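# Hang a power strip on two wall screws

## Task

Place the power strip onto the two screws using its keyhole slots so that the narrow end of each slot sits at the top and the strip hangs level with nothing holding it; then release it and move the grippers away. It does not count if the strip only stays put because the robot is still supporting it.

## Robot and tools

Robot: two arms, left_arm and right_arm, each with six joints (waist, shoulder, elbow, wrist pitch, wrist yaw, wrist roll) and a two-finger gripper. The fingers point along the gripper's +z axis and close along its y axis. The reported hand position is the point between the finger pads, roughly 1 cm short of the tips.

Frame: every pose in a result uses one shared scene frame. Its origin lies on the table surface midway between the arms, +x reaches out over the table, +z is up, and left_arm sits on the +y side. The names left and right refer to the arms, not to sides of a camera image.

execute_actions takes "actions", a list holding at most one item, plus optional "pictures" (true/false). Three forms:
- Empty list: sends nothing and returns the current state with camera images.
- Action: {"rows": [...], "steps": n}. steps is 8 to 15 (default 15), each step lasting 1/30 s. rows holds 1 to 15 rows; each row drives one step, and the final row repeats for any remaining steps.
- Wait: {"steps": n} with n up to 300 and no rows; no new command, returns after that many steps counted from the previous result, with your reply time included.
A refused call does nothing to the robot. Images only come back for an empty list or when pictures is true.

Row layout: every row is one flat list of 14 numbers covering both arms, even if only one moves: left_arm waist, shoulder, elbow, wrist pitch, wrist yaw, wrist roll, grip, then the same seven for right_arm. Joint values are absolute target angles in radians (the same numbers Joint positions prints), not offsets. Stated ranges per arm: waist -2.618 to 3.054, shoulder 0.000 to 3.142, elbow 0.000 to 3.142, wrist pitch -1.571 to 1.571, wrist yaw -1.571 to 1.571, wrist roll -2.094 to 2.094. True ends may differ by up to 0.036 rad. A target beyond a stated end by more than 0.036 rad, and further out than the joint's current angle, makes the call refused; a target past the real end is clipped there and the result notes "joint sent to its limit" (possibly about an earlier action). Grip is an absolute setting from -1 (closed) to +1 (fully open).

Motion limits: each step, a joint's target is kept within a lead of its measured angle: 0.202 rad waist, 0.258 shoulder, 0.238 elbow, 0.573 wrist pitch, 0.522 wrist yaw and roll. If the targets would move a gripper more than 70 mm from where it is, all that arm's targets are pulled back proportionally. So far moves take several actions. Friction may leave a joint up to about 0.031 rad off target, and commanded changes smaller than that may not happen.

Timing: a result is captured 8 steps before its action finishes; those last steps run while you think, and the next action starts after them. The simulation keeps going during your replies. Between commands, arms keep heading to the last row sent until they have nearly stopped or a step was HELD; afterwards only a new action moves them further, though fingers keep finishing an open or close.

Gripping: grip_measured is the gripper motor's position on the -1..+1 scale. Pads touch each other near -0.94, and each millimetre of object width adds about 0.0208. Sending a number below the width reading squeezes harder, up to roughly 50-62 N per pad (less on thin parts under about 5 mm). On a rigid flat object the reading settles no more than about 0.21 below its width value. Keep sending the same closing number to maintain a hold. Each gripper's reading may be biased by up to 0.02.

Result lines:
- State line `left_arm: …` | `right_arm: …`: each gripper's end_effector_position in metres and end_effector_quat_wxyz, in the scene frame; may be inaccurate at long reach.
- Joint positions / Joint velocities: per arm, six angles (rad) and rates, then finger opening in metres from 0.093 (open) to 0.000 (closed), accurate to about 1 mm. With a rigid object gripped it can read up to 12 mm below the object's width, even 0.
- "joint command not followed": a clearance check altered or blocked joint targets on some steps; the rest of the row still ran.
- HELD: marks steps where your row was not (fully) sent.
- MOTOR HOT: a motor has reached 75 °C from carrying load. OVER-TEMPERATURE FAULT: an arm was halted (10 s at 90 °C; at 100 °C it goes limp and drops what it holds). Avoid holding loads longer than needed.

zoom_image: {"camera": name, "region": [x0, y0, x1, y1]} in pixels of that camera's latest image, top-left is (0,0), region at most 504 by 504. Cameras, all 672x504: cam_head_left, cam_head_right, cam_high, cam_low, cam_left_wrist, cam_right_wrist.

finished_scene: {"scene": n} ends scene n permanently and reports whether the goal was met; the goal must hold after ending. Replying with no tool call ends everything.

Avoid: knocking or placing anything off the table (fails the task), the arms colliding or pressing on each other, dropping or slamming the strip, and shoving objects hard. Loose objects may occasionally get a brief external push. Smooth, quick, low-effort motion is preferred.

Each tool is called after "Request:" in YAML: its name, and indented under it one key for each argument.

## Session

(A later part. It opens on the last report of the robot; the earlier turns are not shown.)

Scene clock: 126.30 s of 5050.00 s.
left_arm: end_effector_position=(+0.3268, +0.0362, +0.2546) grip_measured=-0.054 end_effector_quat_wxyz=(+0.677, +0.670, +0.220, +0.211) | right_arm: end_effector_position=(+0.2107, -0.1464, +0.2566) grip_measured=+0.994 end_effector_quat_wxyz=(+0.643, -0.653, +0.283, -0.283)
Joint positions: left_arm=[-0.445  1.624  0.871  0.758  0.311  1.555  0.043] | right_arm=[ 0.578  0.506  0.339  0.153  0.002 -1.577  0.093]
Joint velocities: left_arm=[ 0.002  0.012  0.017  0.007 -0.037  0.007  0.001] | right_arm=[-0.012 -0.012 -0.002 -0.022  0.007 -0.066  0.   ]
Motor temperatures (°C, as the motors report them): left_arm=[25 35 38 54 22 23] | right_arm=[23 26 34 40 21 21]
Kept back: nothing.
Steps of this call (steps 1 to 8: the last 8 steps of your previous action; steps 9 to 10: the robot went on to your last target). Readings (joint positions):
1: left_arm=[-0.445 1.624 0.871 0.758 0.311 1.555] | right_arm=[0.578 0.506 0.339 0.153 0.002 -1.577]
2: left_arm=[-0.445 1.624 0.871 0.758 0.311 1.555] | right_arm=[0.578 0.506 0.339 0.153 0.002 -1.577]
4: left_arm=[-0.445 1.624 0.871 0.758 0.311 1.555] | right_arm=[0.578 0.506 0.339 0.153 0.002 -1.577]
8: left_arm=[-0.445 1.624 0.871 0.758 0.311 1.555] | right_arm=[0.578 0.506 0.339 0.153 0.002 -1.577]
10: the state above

Request:
execute_actions:
  actions:
    - {"rows": [[-0.445,1.596,0.942,0.910,0.316,1.556,-0.25,0.569,0.485,0.328,0.152,-0.010,-1.585,1],[-0.445,1.596,0.945,0.910,0.316,1.556,-0.25,0.569,0.485,0.328,0.152,-0.010,-1.585,1],[-0.445,1.596,0.945,0.910,0.316,1.556,-0.25,0.569,0.485,0.328,0.152,-0.010,-1.585,1],[-0.445,1.596,0.939,0.910,0.316,1.556,-0.25,0.569,0.485,0.328,0.152,-0.010,-1.585,1]], "steps": 12}

Request:
execute_actions:
  actions:
    - {"steps": 9}

Scene clock: 126.80 s of 5050.00 s.
left_arm: end_effector_position=(+0.3272, +0.0359, +0.2561) grip_measured=-0.054 end_effector_quat_wxyz=(+0.677, +0.670, +0.219, +0.212) | right_arm: end_effector_position=(+0.2107, -0.1464, +0.2566) grip_measured=+0.994 end_effector_quat_wxyz=(+0.643, -0.653, +0.283, -0.283)
Joint positions: left_arm=[-0.445  1.624  0.875  0.756  0.311  1.555  0.043] | right_arm=[ 0.578  0.506  0.339  0.153  0.002 -1.577  0.093]
Joint velocities: left_arm=[-0.017 -0.007  0.046 -0.007  0.066 -0.037 -0.001] | right_arm=[-0.012  0.007  0.007 -0.022 -0.037  0.007 -0.001]
Motor temperatures (°C, as the motors report them): left_arm=[25 35 38 54 22 23] | right_arm=[23 26 34 40 21 21]
Steps of this call (steps 1 to 11: the robot went on to your last target; steps 12 to 15: the first 4 steps of this action). Readings (joint positions):
12: left_arm=[-0.445 1.624 0.871 0.758 0.311 1.555] | right_arm=[0.578 0.506 0.339 0.153 0.002 -1.577]
13: left_arm=[-0.445 1.624 0.872 0.758 0.311 1.555] | right_arm=[0.578 0.506 0.339 0.153 0.002 -1.577]
15: the state above

Scene clock: 127.10 s of 5050.00 s.
left_arm: end_effector_position=(+0.3275, +0.0357, +0.2579) grip_measured=-0.054 end_effector_quat_wxyz=(+0.679, +0.668, +0.218, +0.212) | right_arm: end_effector_position=(+0.2107, -0.1464, +0.2566) grip_measured=+0.994 end_effector_quat_wxyz=(+0.643, -0.653, +0.283, -0.283)
Joint positions: left_arm=[-0.445  1.624  0.878  0.758  0.311  1.555  0.043] | right_arm=[ 0.578  0.506  0.339  0.153  0.002 -1.577  0.093]
Joint velocities: left_arm=[ 0.012 -0.007  0.012  0.037 -0.066 -0.081 -0.   ] | right_arm=[-0.012 -0.012  0.007 -0.037 -0.022 -0.066  0.   ]
Motor temperatures (°C, as the motors report them): left_arm=[25 35 38 54 22 23] | right_arm=[23 26 34 40 21 21]
Kept back: nothing.
Steps of this call (steps 1 to 8: the last 8 steps of your previous action; step 9: the robot went on to your last target). Readings (joint positions):
1: left_arm=[-0.445 1.624 0.877 0.757 0.311 1.555] | right_arm=[0.578 0.506 0.339 0.153 0.002 -1.577]
2: left_arm=[-0.445 1.624 0.878 0.758 0.311 1.555] | right_arm=[0.578 0.506 0.339 0.153 0.002 -1.577]
4: left_arm=[-0.445 1.624 0.878 0.758 0.311 1.555] | right_arm=[0.578 0.506 0.339 0.153 0.002 -1.577]
8: left_arm=[-0.445 1.624 0.878 0.758 0.311 1.555] | right_arm=[0.578 0.506 0.339 0.153 0.002 -1.577]
9: the state above

Request:
execute_actions:
  actions:
    - {"rows": [[-0.448,1.6066,0.9431,0.910,0.313,1.556,-0.25,0.569,0.485,0.328,0.152,-0.010,-1.585,1],[-0.451,1.6081,0.9446,0.910,0.310,1.556,-0.25,0.569,0.485,0.328,0.152,-0.010,-1.585,1],[-0.453,1.6096,0.9462,0.910,0.307,1.556,-0.25,0.569,0.485,0.328,0.152,-0.010,-1.585,1],[-0.454,1.6111,0.9477,0.910,0.305,1.556,-0.25,0.569,0.485,0.328,0.152,-0.010,-1.585,1],[-0.455,1.6126,0.9492,0.910,0.305,1.556,-0.25,0.569,0.485,0.328,0.152,-0.010,-1.585,1],[-0.455,1.6141,0.9508,0.910,0.305,1.556,-0.25,0.569,0.485,0.328,0.152,-0.010,-1.585,1],[-0.455,1.6156,0.9523,0.910,0.305,1.556,-0.25,0.569,0.485,0.328,0.152,-0.010,-1.585,1],[-0.4557,1.6171,0.9539,0.910,0.305,1.556,-0.25,0.569,0.485,0.328,0.152,-0.010,-1.585,1],[-0.4564,1.6186,0.9554,0.910,0.305,1.556,-0.25,0.569,0.485,0.328,0.152,-0.010,-1.585,1],[-0.4571,1.6201,0.9570,0.910,0.305,1.556,-0.25,0.569,0.485,0.328,0.152,-0.010,-1.585,1],[-0.4578,1.6216,0.9585,0.910,0.305,1.556,-0.25,0.569,0.485,0.328,0.152,-0.010,-1.585,1],[-0.458,1.6231,0.9600,0.910,0.305,1.556,-0.25,0.569,0.485,0.328,0.152,-0.010,-1.585,1],[-0.458,1.6246,0.9616,0.910,0.305,1.556,-0.25,0.569,0.485,0.328,0.152,-0.010,-1.585,1]], "steps": 15}

Request:
execute_actions:
  actions:
    - {"steps": 10}

Scene clock: 129.27 s of 5050.00 s.
left_arm: end_effector_position=(+0.3293, +0.0343, +0.2570) grip_measured=-0.054 end_effector_quat_wxyz=(+0.678, +0.669, +0.219, +0.212) | right_arm: end_effector_position=(+0.2107, -0.1464, +0.2566) grip_measured=+0.994 end_effector_quat_wxyz=(+0.643, -0.653, +0.283, -0.283)
Joint positions: left_arm=[-0.445  1.633  0.886  0.758  0.311  1.555  0.043] | right_arm=[ 0.578  0.506  0.339  0.153  0.002 -1.577  0.093]
Joint velocities: left_arm=[ 0.007  0.11   0.081 -0.022  0.007 -0.11  -0.   ] | right_arm=[-0.017 -0.007 -0.012  0.051  0.022 -0.007 -0.   ]
Motor temperatures (°C, as the motors report them): left_arm=[25 35 39 55 22 23] | right_arm=[23 26 34 40 21 21]
Steps of this call (steps 1 to 15: the robot went on to your last target; steps 16 to 58: nothing new was sent; steps 59 to 65: the first 7 steps of this action). Readings (joint positions):
59: left_arm=[-0.445 1.624 0.878 0.758 0.311 1.555] | right_arm=[0.578 0.506 0.339 0.153 0.002 -1.577]
60: left_arm=[-0.445 1.624 0.878 0.758 0.311 1.555] | right_arm=[0.578 0.506 0.339 0.153 0.002 -1.577]
62: left_arm=[-0.445 1.624 0.878 0.758 0.311 1.555] | right_arm=[0.578 0.506 0.339 0.153 0.002 -1.577]
65: the state above

Scene clock: 129.60 s of 5050.00 s.
left_arm: end_effector_position=(+0.3305, +0.0334, +0.2565) grip_measured=-0.054 end_effector_quat_wxyz=(+0.678, +0.669, +0.219, +0.212) | right_arm: end_effector_position=(+0.2107, -0.1464, +0.2566) grip_measured=+0.994 end_effector_quat_wxyz=(+0.643, -0.653, +0.283, -0.283)
Joint positions: left_arm=[-0.445  1.64   0.891  0.76   0.311  1.555  0.043] | right_arm=[ 0.578  0.506  0.339  0.153  0.002 -1.577  0.093]
Joint velocities: left_arm=[-0.002 -0.002 -0.012 -0.037 -0.007  0.081 -0.001] | right_arm=[-0.022 -0.002  0.002 -0.051  0.007  0.007  0.   ]
Motor temperatures (°C, as the motors report them): left_arm=[25 35 39 55 22 23] | right_arm=[23 26 34 40 21 21]
Kept back: nothing.
Steps of this call (steps 1 to 8: the last 8 steps of your previous action; steps 9 to 10: the robot went on to your last target). Readings (joint positions):
1: left_arm=[-0.445 1.636 0.888 0.758 0.311 1.555] | right_arm=[0.578 0.506 0.339 0.153 0.002 -1.577]
2: left_arm=[-0.445 1.637 0.888 0.758 0.311 1.555] | right_arm=[0.578 0.506 0.339 0.153 0.002 -1.577]
4: left_arm=[-0.445 1.637 0.888 0.758 0.310 1.555] | right_arm=[0.578 0.506 0.339 0.153 0.002 -1.577]
8: left_arm=[-0.445 1.640 0.891 0.760 0.311 1.555] | right_arm=[0.578 0.506 0.339 0.153 0.002 -1.577]
10: the state above

Request:
execute_actions:
  actions:
    - {"rows": [[-0.4585,1.6261,0.9631,0.910,0.304,1.556,-0.25,0.569,0.485,0.328,0.152,-0.010,-1.585,1],[-0.459,1.6276,0.9647,0.910,0.303,1.556,-0.25,0.569,0.485,0.328,0.152,-0.010,-1.585,1],[-0.4595,1.6291,0.9662,0.910,0.302,1.556,-0.25,0.569,0.485,0.328,0.152,-0.010,-1.585,1],[-0.460,1.6306,0.9678,0.910,0.301,1.556,-0.25,0.569,0.485,0.328,0.152,-0.010,-1.585,1],[-0.4604,1.6321,0.9693,0.910,0.300,1.556,-0.25,0.569,0.485,0.328,0.152,-0.010,-1.585,1],[-0.4608,1.6336,0.9709,0.910,0.2996,1.556,-0.25,0.569,0.485,0.328,0.152,-0.010,-1.585,1],[-0.4612,1.6351,0.9724,0.910,0.2992,1.556,-0.25,0.569,0.485,0.328,0.152,-0.010,-1.585,1],[-0.4616,1.6366,0.9740,0.910,0.2988,1.556,-0.25,0.569,0.485,0.328,0.152,-0.010,-1.585,1]], "steps": 12}

Request:
execute_actions:
  actions:
    - {"steps": 10}
  pictures: true

Scene clock: 130.40 s of 5050.00 s.
left_arm: end_effector_position=(+0.3305, +0.0334, +0.2565) grip_measured=-0.054 end_effector_quat_wxyz=(+0.678, +0.669, +0.219, +0.212) | right_arm: end_effector_position=(+0.2107, -0.1464, +0.2566) grip_measured=+0.994 end_effector_quat_wxyz=(+0.643, -0.653, +0.283, -0.283)
Joint positions: left_arm=[-0.445  1.64   0.891  0.76   0.311  1.555  0.043] | right_arm=[ 0.578  0.506  0.339  0.153  0.002 -1.577  0.093]
Joint velocities: left_arm=[0.002 0.007 0.002 0.007 0.022 0.066 0.001] | right_arm=[-0.002 -0.007  0.002  0.022  0.022  0.037  0.   ]
Motor temperatures (°C, as the motors report them): left_arm=[25 35 39 55 22 23] | right_arm=[23 26 34 40 21 21]
Steps of this call (steps 1 to 15: the robot went on to your last target; steps 16 to 20: nothing new was sent; steps 21 to 24: the first 4 steps of this action). Readings (joint positions):
21: left_arm=[-0.445 1.640 0.891 0.760 0.311 1.555] | right_arm=[0.578 0.506 0.339 0.153 0.002 -1.577]
22: left_arm=[-0.445 1.640 0.891 0.760 0.311 1.555] | right_arm=[0.578 0.506 0.339 0.153 0.002 -1.577]
24: the state above

Scene clock: 130.73 s of 5050.00 s.
left_arm: end_effector_position=(+0.3309, +0.0327, +0.2565) grip_measured=-0.054 end_effector_quat_wxyz=(+0.679, +0.669, +0.218, +0.211) | right_arm: end_effector_position=(+0.2107, -0.1464, +0.2566) grip_measured=+0.994 end_effector_quat_wxyz=(+0.643, -0.653, +0.283, -0.283)
Joint positions: left_arm=[-0.445  1.643  0.894  0.76   0.314  1.555  0.043] | right_arm=[ 0.578  0.506  0.339  0.153  0.002 -1.577  0.093]
Joint velocities: left_arm=[-0.007  0.012  0.007  0.007 -0.051  0.037 -0.001] | right_arm=[ 0.002 -0.002 -0.007 -0.007 -0.007 -0.081 -0.   ]
Motor temperatures (°C, as the motors report them): left_arm=[25 35 39 55 22 23] | right_arm=[23 26 34 40 21 21]
Kept back: nothing.
Steps of this call (steps 1 to 8: the last 8 steps of your previous action; steps 9 to 10: the robot went on to your last target). Readings (joint positions):
1: left_arm=[-0.445 1.640 0.891 0.760 0.311 1.555] | right_arm=[0.578 0.506 0.339 0.153 0.002 -1.577]
2: left_arm=[-0.445 1.640 0.891 0.760 0.311 1.555] | right_arm=[0.578 0.506 0.339 0.153 0.002 -1.577]
4: left_arm=[-0.445 1.641 0.892 0.760 0.311 1.555] | right_arm=[0.578 0.506 0.339 0.153 0.002 -1.577]
8: left_arm=[-0.445 1.643 0.894 0.760 0.314 1.555] | right_arm=[0.578 0.506 0.339 0.153 0.002 -1.577]
10: the state above

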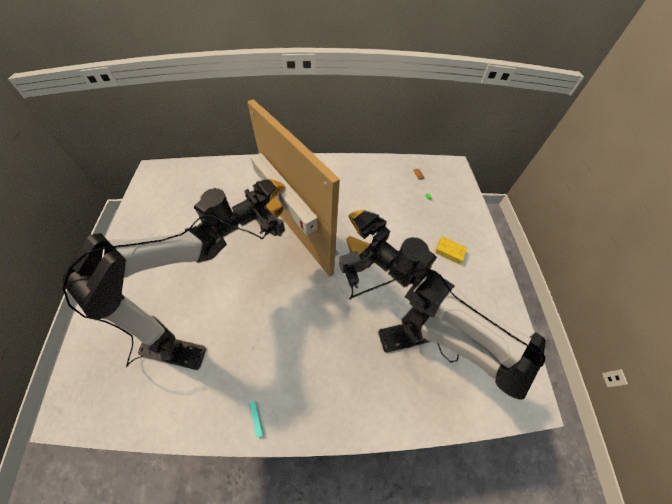

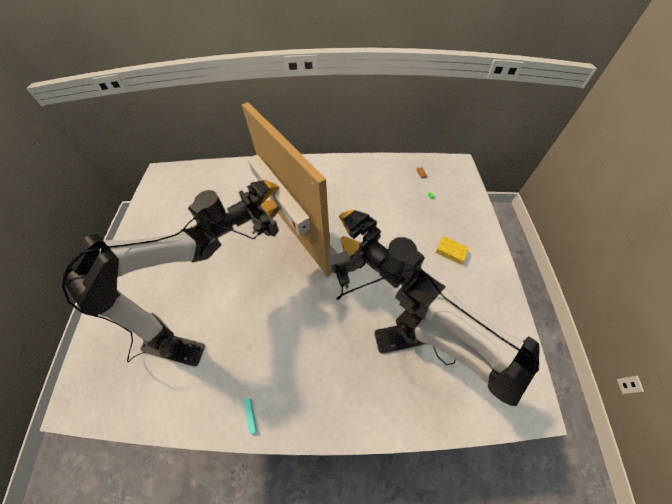

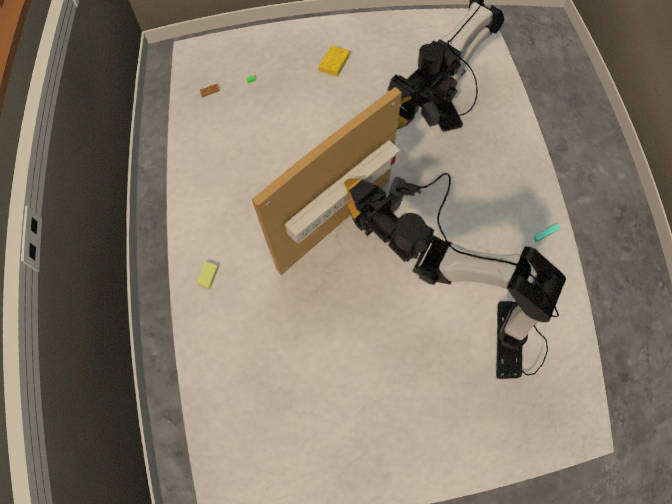

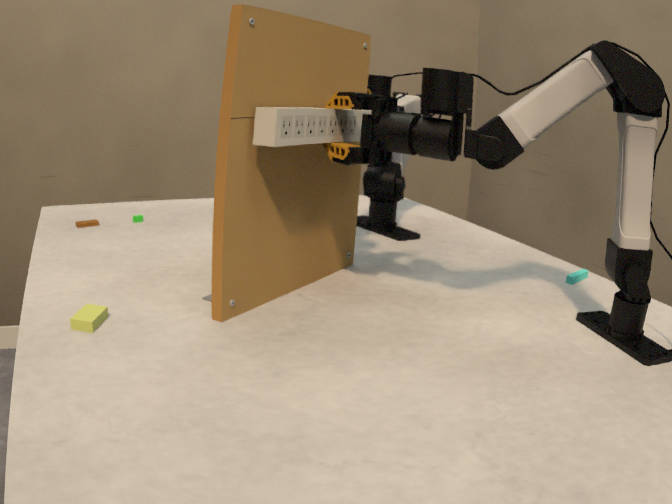

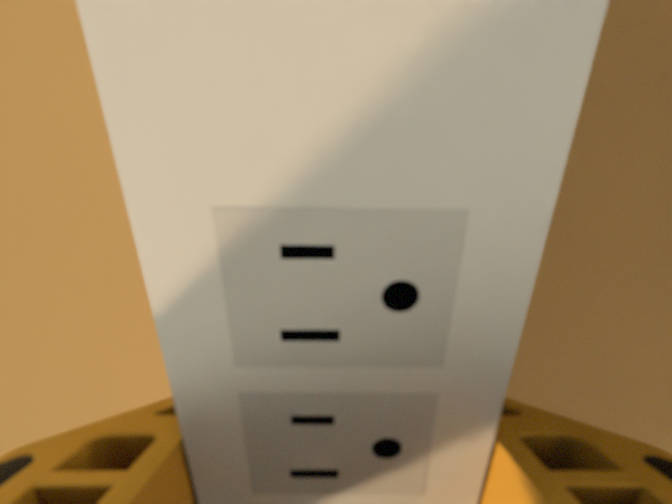

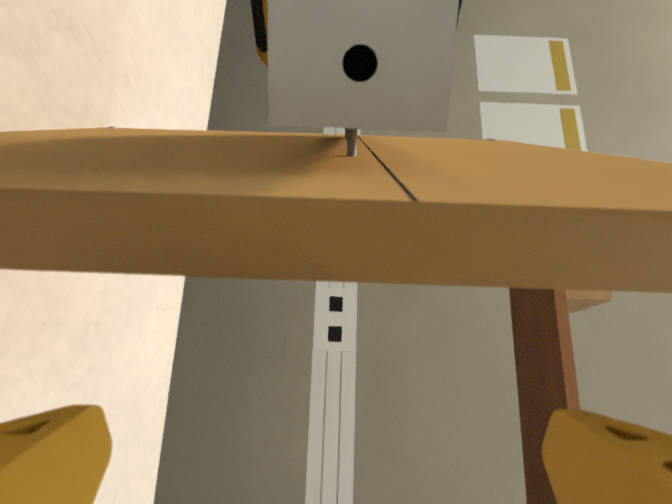

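Request:
execute_actions:
  actions:
    - {"rows": [[-0.4616,1.635,0.972,0.910,0.300,1.556,-0.25,0.569,0.485,0.328,0.152,-0.010,-1.585,1],[-0.4616,1.633,0.970,0.910,0.300,1.556,-0.25,0.569,0.485,0.328,0.152,-0.010,-1.585,1],[-0.4616,1.631,0.968,0.910,0.300,1.556,-0.25,0.569,0.485,0.328,0.152,-0.010,-1.585,1],[-0.4616,1.629,0.966,0.910,0.300,1.556,-0.25,0.569,0.485,0.328,0.152,-0.010,-1.585,1],[-0.462,1.627,0.964,0.910,0.300,1.556,-0.25,0.569,0.485,0.328,0.152,-0.010,-1.585,1],[-0.4625,1.626,0.962,0.910,0.300,1.556,-0.25,0.569,0.485,0.328,0.152,-0.010,-1.585,1],[-0.463,1.626,0.962,0.910,0.300,1.556,-0.25,0.569,0.485,0.328,0.152,-0.010,-1.585,1],[-0.4635,1.626,0.962,0.910,0.300,1.556,-0.25,0.569,0.485,0.328,0.152,-0.010,-1.585,1],[-0.464,1.626,0.962,0.910,0.300,1.556,-0.25,0.569,0.485,0.328,0.152,-0.010,-1.585,1]], "steps": 14}

Request:
execute_actions:
  actions:
    - {"steps": 10}

Scene clock: 132.17 s of 5050.00 s.
left_arm: end_effector_position=(+0.3309, +0.0327, +0.2565) grip_measured=-0.054 end_effector_quat_wxyz=(+0.679, +0.669, +0.218, +0.211) | right_arm: end_effector_position=(+0.2107, -0.1464, +0.2566) grip_measured=+0.994 end_effector_quat_wxyz=(+0.643, -0.653, +0.283, -0.283)
Joint positions: left_arm=[-0.445  1.643  0.894  0.76   0.314  1.555  0.043] | right_arm=[ 0.578  0.506  0.339  0.153  0.002 -1.577  0.093]
Joint velocities: left_arm=[-0.002  0.002 -0.012 -0.11  -0.007  0.051  0.001] | right_arm=[-0.007 -0.017 -0.007 -0.022 -0.007  0.007 -0.001]
Motor temperatures (°C, as the motors report them): left_arm=[25 35 39 55 22 23] | right_arm=[23 26 34 40 21 21]
Steps of this call (steps 1 to 15: the robot went on to your last target; steps 16 to 37: nothing new was sent; steps 38 to 43: the first 6 steps of this action). Readings (joint positions):
38: left_arm=[-0.445 1.643 0.894 0.760 0.314 1.555] | right_arm=[0.578 0.506 0.339 0.153 0.002 -1.577]
39: left_arm=[-0.445 1.643 0.894 0.760 0.314 1.555] | right_arm=[0.578 0.506 0.339 0.153 0.002 -1.577]
41: left_arm=[-0.445 1.643 0.894 0.760 0.314 1.555] | right_arm=[0.578 0.506 0.339 0.153 0.002 -1.577]
43: the state above

Scene clock: 132.50 s of 5050.00 s.
left_arm: end_effector_position=(+0.3309, +0.0327, +0.2565) grip_measured=-0.054 end_effector_quat_wxyz=(+0.679, +0.669, +0.218, +0.211) | right_arm: end_effector_position=(+0.2107, -0.1464, +0.2566) grip_measured=+0.994 end_effector_quat_wxyz=(+0.643, -0.653, +0.283, -0.283)
Joint positions: left_arm=[-0.445  1.643  0.894  0.76   0.314  1.555  0.043] | right_arm=[ 0.578  0.506  0.339  0.153  0.002 -1.577  0.093]
Joint velocities: left_arm=[-0.012 -0.002 -0.002 -0.051  0.066 -0.022  0.001] | right_arm=[-0.017  0.002 -0.007  0.051  0.037 -0.081 -0.001]
Motor temperatures (°C, as the motors report them): left_arm=[25 35 39 55 22 23] | right_arm=[23 26 34 40 21 21]
Kept back: nothing.
Steps of this call (steps 1 to 8: the last 8 steps of your previous action; steps 9 to 10: the robot went on to your last target). Readings (joint positions):
1: left_arm=[-0.445 1.643 0.894 0.760 0.314 1.555] | right_arm=[0.578 0.506 0.339 0.153 0.002 -1.577]
2: left_arm=[-0.445 1.643 0.894 0.760 0.314 1.555] | right_arm=[0.578 0.506 0.339 0.153 0.002 -1.577]
4: left_arm=[-0.445 1.643 0.894 0.760 0.314 1.555] | right_arm=[0.578 0.506 0.339 0.153 0.002 -1.577]
8: left_arm=[-0.445 1.643 0.894 0.760 0.314 1.555] | right_arm=[0.578 0.506 0.339 0.153 0.002 -1.577]
10: the state above

Request:
execute_actions:
  actions:
    - {"rows": [[-0.465,1.625,0.961,0.910,0.300,1.556,-0.25,0.569,0.485,0.328,0.152,-0.010,-1.585,1],[-0.466,1.624,0.960,0.910,0.300,1.556,-0.25,0.569,0.485,0.328,0.152,-0.010,-1.585,1],[-0.467,1.624,0.960,0.910,0.300,1.556,-0.25,0.569,0.485,0.328,0.152,-0.010,-1.585,1],[-0.468,1.624,0.960,0.910,0.300,1.556,-0.25,0.569,0.485,0.328,0.152,-0.010,-1.585,1],[-0.469,1.624,0.960,0.910,0.300,1.556,-0.25,0.569,0.485,0.328,0.152,-0.010,-1.585,1],[-0.470,1.624,0.960,0.910,0.300,1.556,-0.25,0.569,0.485,0.328,0.152,-0.010,-1.585,1]], "steps": 12}

Request:
execute_actions:
  actions:
    - {"steps": 9}

Scene clock: 134.90 s of 5050.00 s.
left_arm: end_effector_position=(+0.3309, +0.0327, +0.2565) grip_measured=-0.054 end_effector_quat_wxyz=(+0.679, +0.669, +0.218, +0.211) | right_arm: end_effector_position=(+0.2107, -0.1464, +0.2566) grip_measured=+0.994 end_effector_quat_wxyz=(+0.643, -0.653, +0.283, -0.283)
Joint positions: left_arm=[-0.445  1.643  0.894  0.76   0.314  1.555  0.043] | right_arm=[ 0.578  0.506  0.339  0.153  0.002 -1.577  0.093]
Joint velocities: left_arm=[ 0.002 -0.002 -0.012 -0.037  0.081  0.095  0.002] | right_arm=[ 0.002 -0.022 -0.007  0.037  0.007 -0.037  0.001]
Motor temperatures (°C, as the motors report them): left_arm=[25 35 40 56 22 23] | right_arm=[23 26 34 40 21 21]
Steps of this call (steps 1 to 15: the robot went on to your last target; steps 16 to 68: nothing new was sent; steps 69 to 72: the first 4 steps of this action). Readings (joint positions):
69: left_arm=[-0.445 1.643 0.894 0.760 0.314 1.555] | right_arm=[0.578 0.506 0.339 0.153 0.002 -1.577]
70: left_arm=[-0.445 1.643 0.894 0.760 0.314 1.555] | right_arm=[0.578 0.506 0.339 0.153 0.002 -1.577]
72: the state above

Scene clock: 135.20 s of 5050.00 s.
left_arm: end_effector_position=(+0.3309, +0.0327, +0.2565) grip_measured=-0.054 end_effector_quat_wxyz=(+0.679, +0.669, +0.218, +0.211) | right_arm: end_effector_position=(+0.2107, -0.1464, +0.2566) grip_measured=+0.994 end_effector_quat_wxyz=(+0.643, -0.653, +0.283, -0.283)
Joint positions: left_arm=[-0.445  1.643  0.894  0.76   0.314  1.555  0.043] | right_arm=[ 0.578  0.506  0.339  0.153  0.002 -1.577  0.093]
Joint velocities: left_arm=[ 0.002 -0.002 -0.002 -0.037  0.007  0.007 -0.001] | right_arm=[ 0.027 -0.007 -0.017  0.022  0.022  0.037  0.   ]
Motor temperatures (°C, as the motors report them): left_arm=[25 35 40 56 22 23] | right_arm=[23 26 34 40 21 21]
Kept back: nothing.
Steps of this call (steps 1 to 8: the last 8 steps of your previous action; step 9: the robot went on to your last target). Readings (joint positions):
1: left_arm=[-0.445 1.643 0.894 0.760 0.314 1.555] | right_arm=[0.578 0.506 0.339 0.153 0.002 -1.577]
2: left_arm=[-0.445 1.643 0.894 0.760 0.314 1.555] | right_arm=[0.578 0.506 0.339 0.153 0.002 -1.577]
4: left_arm=[-0.445 1.643 0.894 0.760 0.314 1.555] | right_arm=[0.578 0.506 0.339 0.153 0.002 -1.577]
8: left_arm=[-0.445 1.643 0.894 0.760 0.314 1.555] | right_arm=[0.578 0.506 0.339 0.153 0.002 -1.577]
9: the state above

Request:
execute_actions:
  actions:
    - {"rows": [[-0.464,1.625,0.961,0.910,0.300,1.556,-0.25,0.569,0.485,0.328,0.152,-0.010,-1.585,1],[-0.457,1.626,0.962,0.910,0.300,1.556,-0.25,0.569,0.485,0.328,0.152,-0.010,-1.585,1],[-0.450,1.626,0.962,0.910,0.300,1.556,-0.25,0.569,0.485,0.328,0.152,-0.010,-1.585,1],[-0.444,1.626,0.962,0.910,0.300,1.556,-0.25,0.569,0.485,0.328,0.152,-0.010,-1.585,1],[-0.439,1.626,0.962,0.910,0.300,1.556,-0.25,0.569,0.485,0.328,0.152,-0.010,-1.585,1],[-0.436,1.626,0.962,0.910,0.300,1.556,-0.25,0.569,0.485,0.328,0.152,-0.010,-1.585,1],[-0.434,1.626,0.962,0.910,0.300,1.556,-0.25,0.569,0.485,0.328,0.152,-0.010,-1.585,1],[-0.433,1.626,0.962,0.910,0.300,1.556,-0.25,0.569,0.485,0.328,0.152,-0.010,-1.585,1],[-0.432,1.626,0.962,0.910,0.300,1.556,-0.25,0.569,0.485,0.328,0.152,-0.010,-1.585,1],[-0.431,1.626,0.962,0.910,0.300,1.556,-0.25,0.569,0.485,0.328,0.152,-0.010,-1.585,1],[-0.430,1.626,0.962,0.910,0.300,1.556,-0.25,0.569,0.485,0.328,0.152,-0.010,-1.585,1],[-0.429,1.626,0.962,0.910,0.300,1.556,-0.25,0.569,0.485,0.328,0.152,-0.010,-1.585,1]], "steps": 15}

Request:
execute_actions:
  actions:
    - {"steps": 11}

Scene clock: 136.17 s of 5050.00 s.
left_arm: end_effector_position=(+0.3311, +0.0333, +0.2565) grip_measured=-0.054 end_effector_quat_wxyz=(+0.679, +0.669, +0.217, +0.210) | right_arm: end_effector_position=(+0.2107, -0.1464, +0.2566) grip_measured=+0.994 end_effector_quat_wxyz=(+0.643, -0.653, +0.283, -0.283)
Joint positions: left_arm=[-0.442  1.643  0.894  0.76   0.319  1.555  0.043] | right_arm=[ 0.578  0.506  0.339  0.153  0.002 -1.577  0.093]
Joint velocities: left_arm=[ 0.002  0.027  0.012  0.007  0.007 -0.037 -0.   ] | right_arm=[ 0.007  0.017  0.007 -0.037 -0.037 -0.066  0.   ]
Motor temperatures (°C, as the motors report them): left_arm=[25 35 40 56 22 23] | right_arm=[23 26 34 40 21 21]
Steps of this call (steps 1 to 15: the robot went on to your last target; steps 16 to 22: nothing new was sent; steps 23 to 29: the first 7 steps of this action). Readings (joint positions):
23: left_arm=[-0.445 1.643 0.894 0.760 0.314 1.555] | right_arm=[0.578 0.506 0.339 0.153 0.002 -1.577]
24: left_arm=[-0.445 1.643 0.894 0.760 0.314 1.555] | right_arm=[0.578 0.506 0.339 0.153 0.002 -1.577]
26: left_arm=[-0.443 1.643 0.894 0.760 0.316 1.555] | right_arm=[0.578 0.506 0.339 0.153 0.002 -1.577]
29: the state above

Scene clock: 136.53 s of 5050.00 s.
left_arm: end_effector_position=(+0.3312, +0.0334, +0.2565) grip_measured=-0.054 end_effector_quat_wxyz=(+0.679, +0.669, +0.217, +0.210) | right_arm: end_effector_position=(+0.2107, -0.1464, +0.2566) grip_measured=+0.994 end_effector_quat_wxyz=(+0.643, -0.653, +0.283, -0.283)
Joint positions: left_arm=[-0.441  1.643  0.894  0.76   0.321  1.555  0.043] | right_arm=[ 0.578  0.506  0.339  0.153  0.002 -1.577  0.093]
Joint velocities: left_arm=[ 0.002 -0.012 -0.012 -0.007  0.037  0.022 -0.   ] | right_arm=[-0.002 -0.017  0.007 -0.037  0.022 -0.022  0.   ]
Motor temperatures (°C, as the motors report them): left_arm=[25 35 40 56 22 23] | right_arm=[23 26 34 40 21 21]
Kept back: nothing.
Steps of this call (steps 1 to 8: the last 8 steps of your previous action; steps 9 to 11: the robot went on to your last target). Readings (joint positions):
1: left_arm=[-0.442 1.643 0.894 0.760 0.320 1.555] | right_arm=[0.578 0.506 0.339 0.153 0.002 -1.577]
2: left_arm=[-0.441 1.643 0.894 0.760 0.320 1.555] | right_arm=[0.578 0.506 0.339 0.153 0.002 -1.577]
4: left_arm=[-0.441 1.643 0.894 0.760 0.320 1.555] | right_arm=[0.578 0.506 0.339 0.153 0.002 -1.577]
8: left_arm=[-0.441 1.643 0.894 0.760 0.321 1.555] | right_arm=[0.578 0.506 0.339 0.153 0.002 -1.577]
11: the state above

Request:
execute_actions:
  actions: []

Request:
zoom_image:
  camera: "cam_high"
  region: [270, 130, 410, 250]

Scene clock: 137.00 s of 5050.00 s.
left_arm: end_effector_position=(+0.3312, +0.0334, +0.2565) grip_measured=-0.054 end_effector_quat_wxyz=(+0.679, +0.669, +0.217, +0.210) | right_arm: end_effector_position=(+0.2107, -0.1464, +0.2566) grip_measured=+0.994 end_effector_quat_wxyz=(+0.643, -0.653, +0.283, -0.283)
Joint positions: left_arm=[-0.441  1.643  0.894  0.76   0.321  1.555  0.043] | right_arm=[ 0.578  0.506  0.339  0.153  0.002 -1.577  0.093]
Joint velocities: left_arm=[ 0.012 -0.012 -0.007 -0.081 -0.022 -0.095  0.   ] | right_arm=[-0.002 -0.007 -0.007 -0.037  0.007 -0.037 -0.   ]
Motor temperatures (°C, as the motors report them): left_arm=[25 35 40 56 22 23] | right_arm=[23 26 34 40 21 21]
Kept back: nothing.
Steps of this call (steps 1 to 14: the robot went on to your last target). Readings (joint positions):
1: left_arm=[-0.441 1.643 0.894 0.760 0.321 1.555] | right_arm=[0.578 0.506 0.339 0.153 0.002 -1.577]
2: left_arm=[-0.441 1.643 0.894 0.760 0.321 1.555] | right_arm=[0.578 0.506 0.339 0.153 0.002 -1.577]
4: left_arm=[-0.441 1.643 0.894 0.760 0.321 1.555] | right_arm=[0.578 0.506 0.339 0.153 0.002 -1.577]
8: left_arm=[-0.441 1.643 0.894 0.760 0.321 1.555] | right_arm=[0.578 0.506 0.339 0.153 0.002 -1.577]
14: the state above
All arms were judged still, so your last target was given up. Only a new action makes them travel on or press farther. Fingers that are still opening or closing keep moving.

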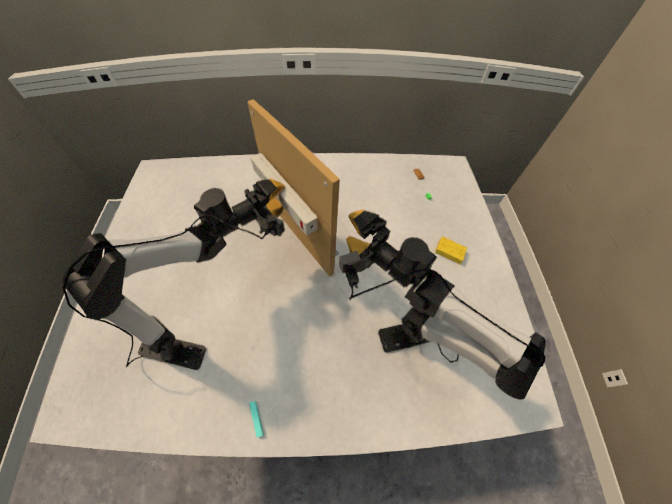

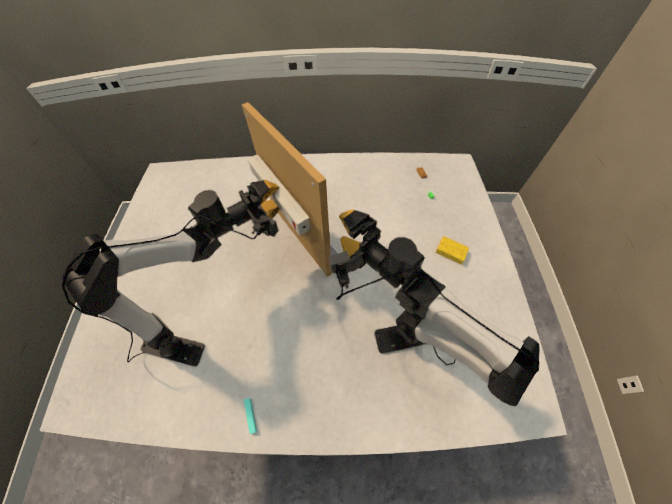

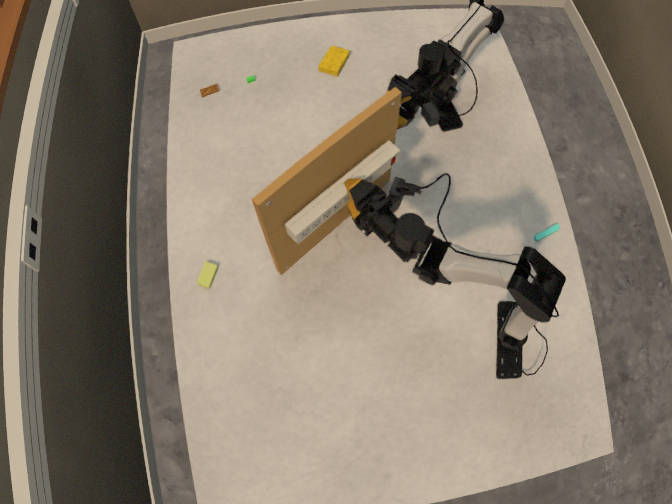

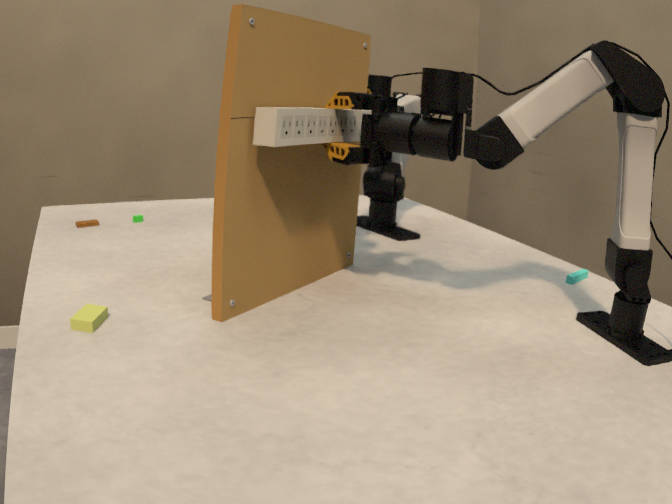

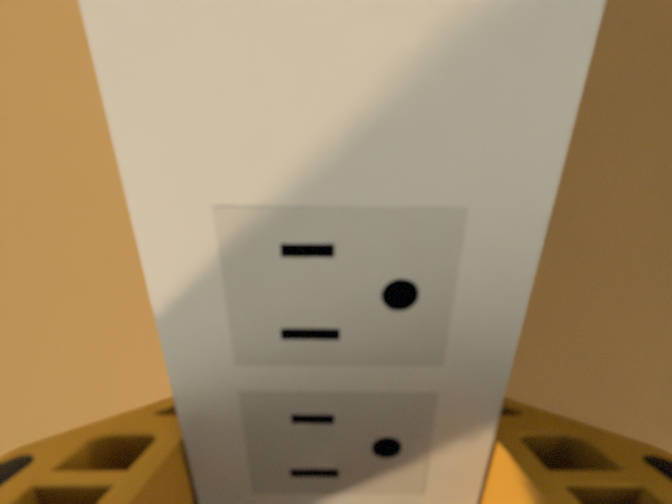

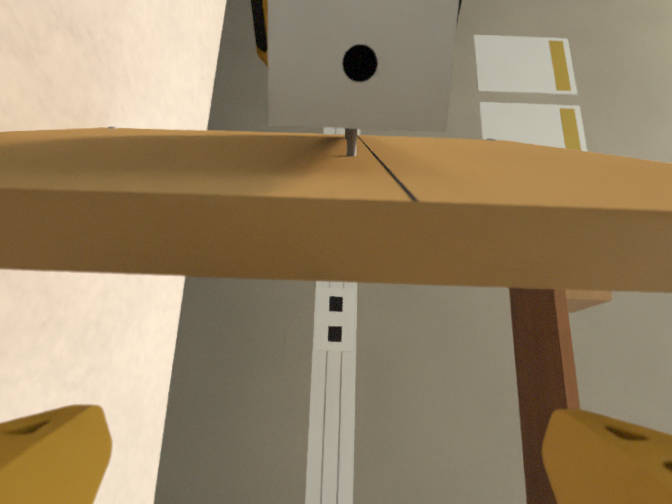

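Region (270, 130, 410, 250) of cam_high's 672x504 image, scaled by 3.600, with more detail than that image has; it fills the top 432 rows of this view, and the rest is white.

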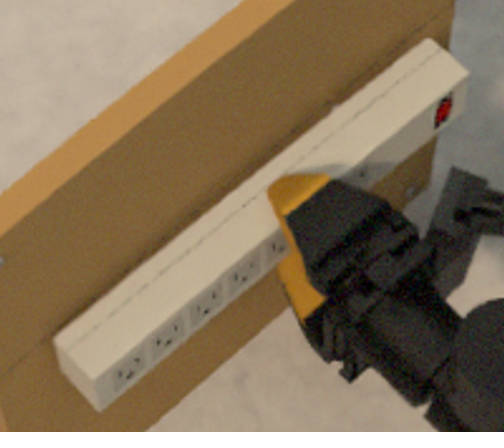

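Request:
zoom_image:
  camera: "cam_right_wrist"
  region: [255, 100, 465, 170]

Request:
zoom_image:
  camera: "cam_low"
  region: [225, 85, 385, 165]

Region (255, 100, 465, 170) of cam_right_wrist's 672x504 image, scaled by 2.400, with more detail than that image has.

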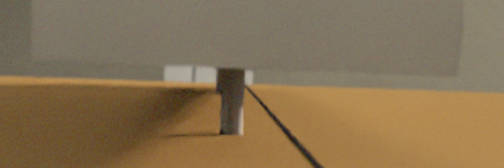

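Region (225, 85, 385, 165) of cam_low's 672x504 image, scaled by 3.150, with more detail than that image has.

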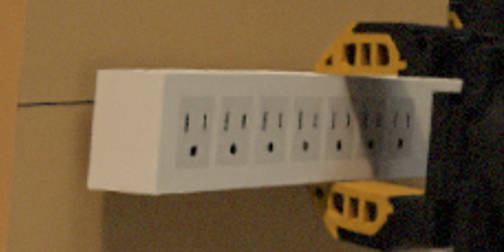

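Request:
execute_actions:
  actions:
    - {"rows": [[-0.4285,1.624,0.960,0.910,0.298,1.556,-0.25,0.569,0.485,0.328,0.152,-0.010,-1.585,1],[-0.428,1.622,0.958,0.910,0.296,1.556,-0.25,0.569,0.485,0.328,0.152,-0.010,-1.585,1],[-0.4275,1.620,0.956,0.910,0.294,1.556,-0.25,0.569,0.485,0.328,0.152,-0.010,-1.585,1],[-0.427,1.620,0.956,0.910,0.292,1.556,-0.25,0.569,0.485,0.328,0.152,-0.010,-1.585,1],[-0.4265,1.620,0.956,0.910,0.290,1.556,-0.25,0.569,0.485,0.328,0.152,-0.010,-1.585,1],[-0.426,1.620,0.956,0.910,0.290,1.556,-0.25,0.569,0.485,0.328,0.152,-0.010,-1.585,1],[-0.4255,1.620,0.956,0.910,0.290,1.556,-0.25,0.569,0.485,0.328,0.152,-0.010,-1.585,1],[-0.425,1.620,0.956,0.910,0.290,1.556,-0.25,0.569,0.485,0.328,0.152,-0.010,-1.585,1]], "steps": 14}

Request:
execute_actions:
  actions:
    - {"steps": 10}

Scene clock: 142.27 s of 5050.00 s.
left_arm: end_effector_position=(+0.3312, +0.0334, +0.2565) grip_measured=-0.054 end_effector_quat_wxyz=(+0.679, +0.669, +0.217, +0.210) | right_arm: end_effector_position=(+0.2107, -0.1464, +0.2566) grip_measured=+0.994 end_effector_quat_wxyz=(+0.643, -0.653, +0.283, -0.283)
Joint positions: left_arm=[-0.441  1.643  0.894  0.76   0.321  1.555  0.043] | right_arm=[ 0.578  0.506  0.339  0.153  0.002 -1.577  0.093]
Joint velocities: left_arm=[ 0.002 -0.012  0.002 -0.037  0.007 -0.022 -0.001] | right_arm=[-0.002 -0.007 -0.022 -0.007 -0.022 -0.037 -0.   ]
Motor temperatures (°C, as the motors report them): left_arm=[25 34 41 57 22 23] | right_arm=[23 26 35 40 21 21]
Steps of this call (steps 1 to 90: nothing new was sent; then 2.07 s passed at rest; steps 91 to 96: the first 6 steps of this action). Readings (joint positions):
91: left_arm=[-0.441 1.643 0.894 0.760 0.321 1.555] | right_arm=[0.578 0.506 0.339 0.153 0.002 -1.577]
92: left_arm=[-0.441 1.643 0.894 0.760 0.321 1.555] | right_arm=[0.578 0.506 0.339 0.153 0.002 -1.577]
94: left_arm=[-0.441 1.643 0.894 0.760 0.321 1.555] | right_arm=[0.578 0.506 0.339 0.153 0.002 -1.577]
96: the state above

Scene clock: 142.60 s of 5050.00 s.
left_arm: end_effector_position=(+0.3312, +0.0334, +0.2565) grip_measured=-0.054 end_effector_quat_wxyz=(+0.679, +0.669, +0.217, +0.210) | right_arm: end_effector_position=(+0.2107, -0.1464, +0.2566) grip_measured=+0.994 end_effector_quat_wxyz=(+0.643, -0.653, +0.283, -0.283)
Joint positions: left_arm=[-0.441  1.643  0.894  0.76   0.321  1.555  0.043] | right_arm=[ 0.578  0.506  0.339  0.153  0.002 -1.577  0.093]
Joint velocities: left_arm=[ 0.007  0.012  0.007 -0.022  0.007 -0.081  0.   ] | right_arm=[ 0.007  0.002  0.007 -0.037  0.095 -0.022 -0.001]
Motor temperatures (°C, as the motors report them): left_arm=[25 34 41 57 22 23] | right_arm=[23 26 35 40 21 21]
Kept back: nothing.
Steps of this call (steps 1 to 8: the last 8 steps of your previous action; steps 9 to 10: the robot went on to your last target). Readings (joint positions):
1: left_arm=[-0.441 1.643 0.894 0.760 0.321 1.555] | right_arm=[0.578 0.506 0.339 0.153 0.002 -1.577]
2: left_arm=[-0.441 1.643 0.894 0.760 0.321 1.555] | right_arm=[0.578 0.506 0.339 0.153 0.002 -1.577]
4: left_arm=[-0.441 1.643 0.894 0.760 0.321 1.555] | right_arm=[0.578 0.506 0.339 0.153 0.002 -1.577]
8: left_arm=[-0.441 1.643 0.894 0.760 0.321 1.555] | right_arm=[0.578 0.506 0.339 0.153 0.002 -1.577]
10: the state above

Request:
execute_actions:
  actions:
    - {"rows": [[-0.424,1.620,0.956,0.910,0.290,1.556,-0.25,0.569,0.485,0.328,0.152,-0.010,-1.585,1],[-0.423,1.620,0.956,0.910,0.290,1.556,-0.25,0.569,0.485,0.328,0.152,-0.010,-1.585,1],[-0.422,1.620,0.956,0.910,0.290,1.556,-0.25,0.569,0.485,0.328,0.152,-0.010,-1.585,1],[-0.421,1.620,0.956,0.910,0.290,1.556,-0.25,0.569,0.485,0.328,0.152,-0.010,-1.585,1],[-0.420,1.620,0.956,0.910,0.290,1.556,-0.25,0.569,0.485,0.328,0.152,-0.010,-1.585,1],[-0.425,1.620,0.956,0.910,0.290,1.556,-0.25,0.569,0.485,0.328,0.152,-0.010,-1.585,1]], "steps": 12}

Request:
execute_actions:
  actions:
    - {"steps": 9}

Scene clock: 143.10 s of 5050.00 s.
left_arm: end_effector_position=(+0.3313, +0.0336, +0.2565) grip_measured=-0.054 end_effector_quat_wxyz=(+0.679, +0.669, +0.217, +0.210) | right_arm: end_effector_position=(+0.2107, -0.1464, +0.2566) grip_measured=+0.994 end_effector_quat_wxyz=(+0.643, -0.653, +0.283, -0.283)
Joint positions: left_arm=[-0.44   1.643  0.894  0.76   0.322  1.555  0.043] | right_arm=[ 0.578  0.506  0.339  0.153  0.002 -1.577  0.093]
Joint velocities: left_arm=[ 0.007  0.007 -0.017 -0.037 -0.051 -0.022 -0.001] | right_arm=[-0.012  0.002 -0.012 -0.051 -0.037 -0.066 -0.   ]
Motor temperatures (°C, as the motors report them): left_arm=[25 34 41 57 22 23] | right_arm=[23 26 35 40 21 21]
Steps of this call (steps 1 to 11: the robot went on to your last target; steps 12 to 15: the first 4 steps of this action). Readings (joint positions):
12: left_arm=[-0.441 1.643 0.894 0.760 0.321 1.555] | right_arm=[0.578 0.506 0.339 0.153 0.002 -1.577]
13: left_arm=[-0.441 1.643 0.894 0.760 0.321 1.555] | right_arm=[0.578 0.506 0.339 0.153 0.002 -1.577]
15: the state above

Scene clock: 143.40 s of 5050.00 s.
left_arm: end_effector_position=(+0.3319, +0.0341, +0.2566) grip_measured=-0.054 end_effector_quat_wxyz=(+0.679, +0.669, +0.218, +0.212) | right_arm: end_effector_position=(+0.2107, -0.1464, +0.2566) grip_measured=+0.994 end_effector_quat_wxyz=(+0.643, -0.653, +0.283, -0.283)
Joint positions: left_arm=[-0.44   1.643  0.894  0.76   0.318  1.554  0.043] | right_arm=[ 0.578  0.506  0.339  0.153  0.002 -1.577  0.093]
Joint velocities: left_arm=[-0.007  0.007 -0.002 -0.007 -0.022  0.007  0.   ] | right_arm=[-0.012 -0.002  0.002 -0.037 -0.007 -0.007 -0.   ]
Motor temperatures (°C, as the motors report them): left_arm=[25 34 41 58 22 23] | right_arm=[23 26 35 40 21 21]
Kept back: nothing.
Steps of this call (steps 1 to 8: the last 8 steps of your previous action; step 9: the robot went on to your last target). Readings (joint positions):
1: left_arm=[-0.440 1.643 0.894 0.760 0.322 1.555] | right_arm=[0.578 0.506 0.339 0.153 0.002 -1.577]
2: left_arm=[-0.440 1.643 0.894 0.760 0.320 1.555] | right_arm=[0.578 0.506 0.339 0.153 0.002 -1.577]
4: left_arm=[-0.440 1.643 0.894 0.760 0.318 1.554] | right_arm=[0.578 0.506 0.339 0.153 0.002 -1.577]
8: left_arm=[-0.440 1.643 0.894 0.760 0.318 1.554] | right_arm=[0.578 0.506 0.339 0.153 0.002 -1.577]
9: the state above

Request:
execute_actions:
  actions:
    - {"rows": [[-0.432,1.623,0.9591,0.910,0.296,1.556,-0.25,0.569,0.485,0.328,0.152,-0.010,-1.585,1],[-0.439,1.6245,0.9606,0.910,0.302,1.556,-0.25,0.569,0.485,0.328,0.152,-0.010,-1.585,1],[-0.445,1.626,0.9622,0.910,0.308,1.556,-0.25,0.569,0.485,0.328,0.152,-0.010,-1.585,1],[-0.449,1.6275,0.9637,0.910,0.310,1.556,-0.25,0.569,0.485,0.328,0.152,-0.010,-1.585,1],[-0.451,1.629,0.9652,0.910,0.310,1.556,-0.25,0.569,0.485,0.328,0.152,-0.010,-1.585,1],[-0.452,1.6305,0.9668,0.910,0.310,1.556,-0.25,0.569,0.485,0.328,0.152,-0.010,-1.585,1],[-0.453,1.632,0.9683,0.910,0.310,1.556,-0.25,0.569,0.485,0.328,0.152,-0.010,-1.585,1],[-0.454,1.6335,0.9699,0.910,0.310,1.556,-0.25,0.569,0.485,0.328,0.152,-0.010,-1.585,1],[-0.455,1.635,0.9714,0.910,0.310,1.556,-0.25,0.569,0.485,0.328,0.152,-0.010,-1.585,1],[-0.455,1.6365,0.973,0.910,0.310,1.556,-0.25,0.569,0.485,0.328,0.152,-0.010,-1.585,1]], "steps": 14}

Request:
execute_actions:
  actions:
    - {"steps": 10}
  pictures: true

Scene clock: 144.57 s of 5050.00 s.
left_arm: end_effector_position=(+0.3321, +0.0339, +0.2571) grip_measured=-0.054 end_effector_quat_wxyz=(+0.679, +0.668, +0.218, +0.212) | right_arm: end_effector_position=(+0.2107, -0.1464, +0.2566) grip_measured=+0.994 end_effector_quat_wxyz=(+0.643, -0.653, +0.283, -0.283)
Joint positions: left_arm=[-0.44   1.643  0.895  0.76   0.318  1.554  0.043] | right_arm=[ 0.578  0.506  0.339  0.153  0.002 -1.577  0.093]
Joint velocities: left_arm=[-0.017  0.042  0.071 -0.022  0.051 -0.022 -0.   ] | right_arm=[-0.007  0.002 -0.012  0.051 -0.022  0.066 -0.   ]
Motor temperatures (°C, as the motors report them): left_arm=[25 34 41 58 22 23] | right_arm=[23 26 35 40 21 21]
Steps of this call (steps 1 to 15: the robot went on to your last target; steps 16 to 29: nothing new was sent; steps 30 to 35: the first 6 steps of this action). Readings (joint positions):
30: left_arm=[-0.440 1.643 0.894 0.760 0.318 1.554] | right_arm=[0.578 0.506 0.339 0.153 0.002 -1.577]
31: left_arm=[-0.440 1.643 0.894 0.760 0.318 1.554] | right_arm=[0.578 0.506 0.339 0.153 0.002 -1.577]
33: left_arm=[-0.440 1.643 0.894 0.760 0.318 1.554] | right_arm=[0.578 0.506 0.339 0.153 0.002 -1.577]
35: the state above

Scene clock: 144.90 s of 5050.00 s.
left_arm: end_effector_position=(+0.3341, +0.0300, +0.2564) grip_measured=-0.054 end_effector_quat_wxyz=(+0.679, +0.669, +0.217, +0.210) | right_arm: end_effector_position=(+0.2107, -0.1464, +0.2566) grip_measured=+0.994 end_effector_quat_wxyz=(+0.643, -0.653, +0.283, -0.283)
Joint positions: left_arm=[-0.444  1.659  0.911  0.76   0.319  1.554  0.043] | right_arm=[ 0.578  0.506  0.339  0.153  0.002 -1.577  0.093]
Joint velocities: left_arm=[ 0.007  0.012 -0.002  0.007  0.081 -0.022 -0.   ] | right_arm=[-0.012 -0.012  0.002  0.007  0.037 -0.007  0.001]
Motor temperatures (°C, as the motors report them): left_arm=[25 34 42 58 22 23] | right_arm=[23 26 35 40 21 21]
Kept back: nothing.
Steps of this call (steps 1 to 8: the last 8 steps of your previous action; steps 9 to 10: the robot went on to your last target). Readings (joint positions):
1: left_arm=[-0.441 1.645 0.898 0.760 0.319 1.554] | right_arm=[0.578 0.506 0.339 0.153 0.002 -1.577]
2: left_arm=[-0.441 1.649 0.901 0.760 0.319 1.554] | right_arm=[0.578 0.506 0.339 0.153 0.002 -1.577]
4: left_arm=[-0.442 1.655 0.908 0.760 0.319 1.554] | right_arm=[0.578 0.506 0.339 0.153 0.002 -1.577]
8: left_arm=[-0.444 1.659 0.911 0.760 0.319 1.554] | right_arm=[0.578 0.506 0.339 0.153 0.002 -1.577]
10: the state above

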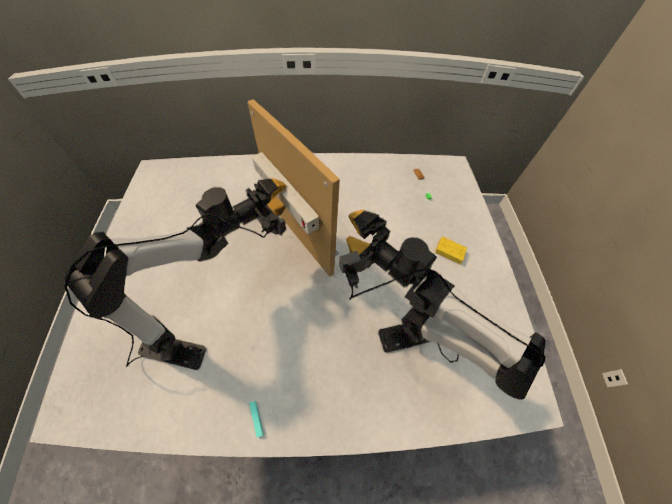

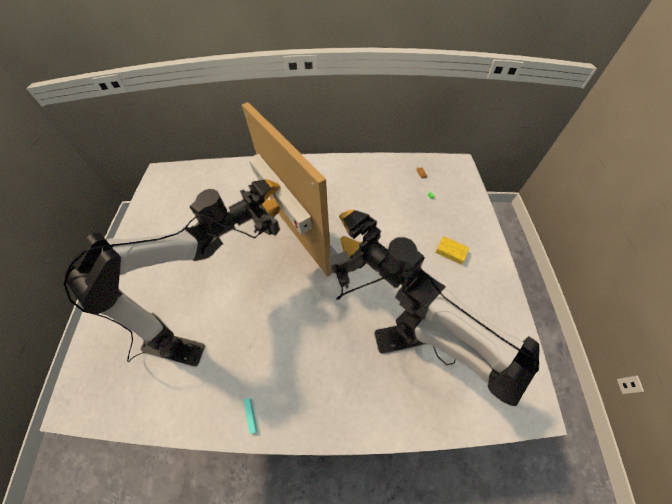

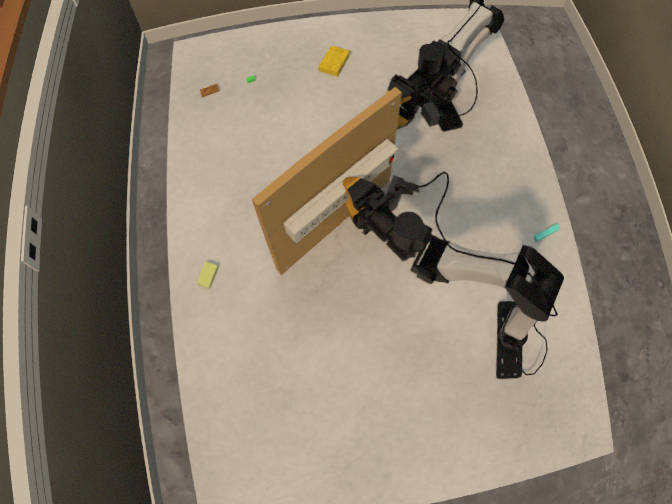

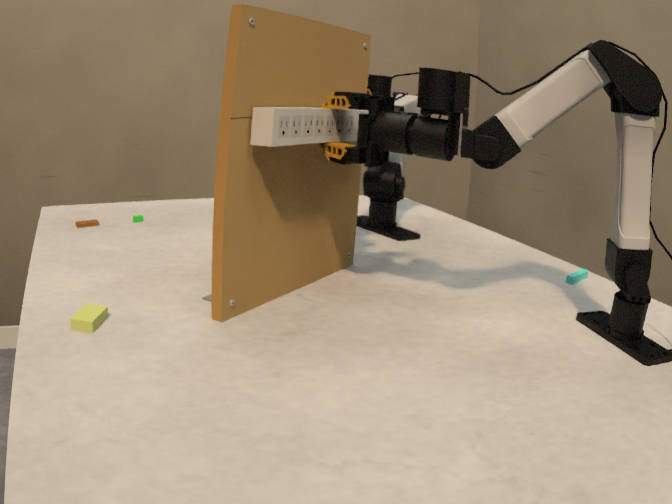

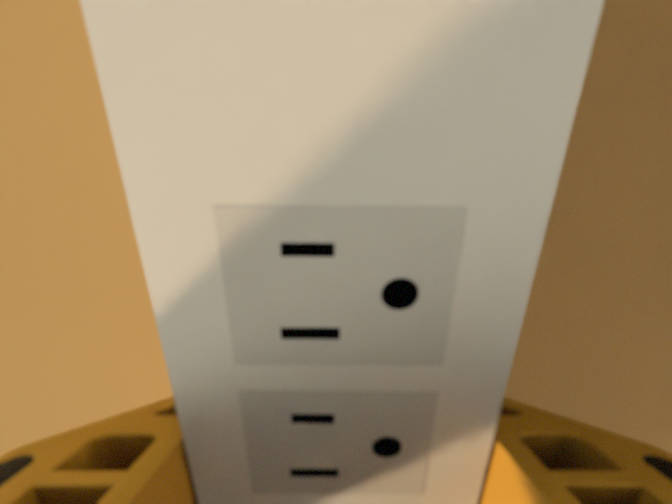

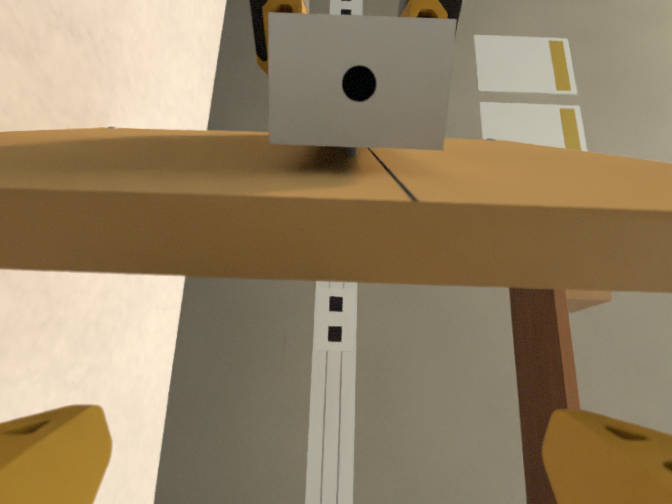

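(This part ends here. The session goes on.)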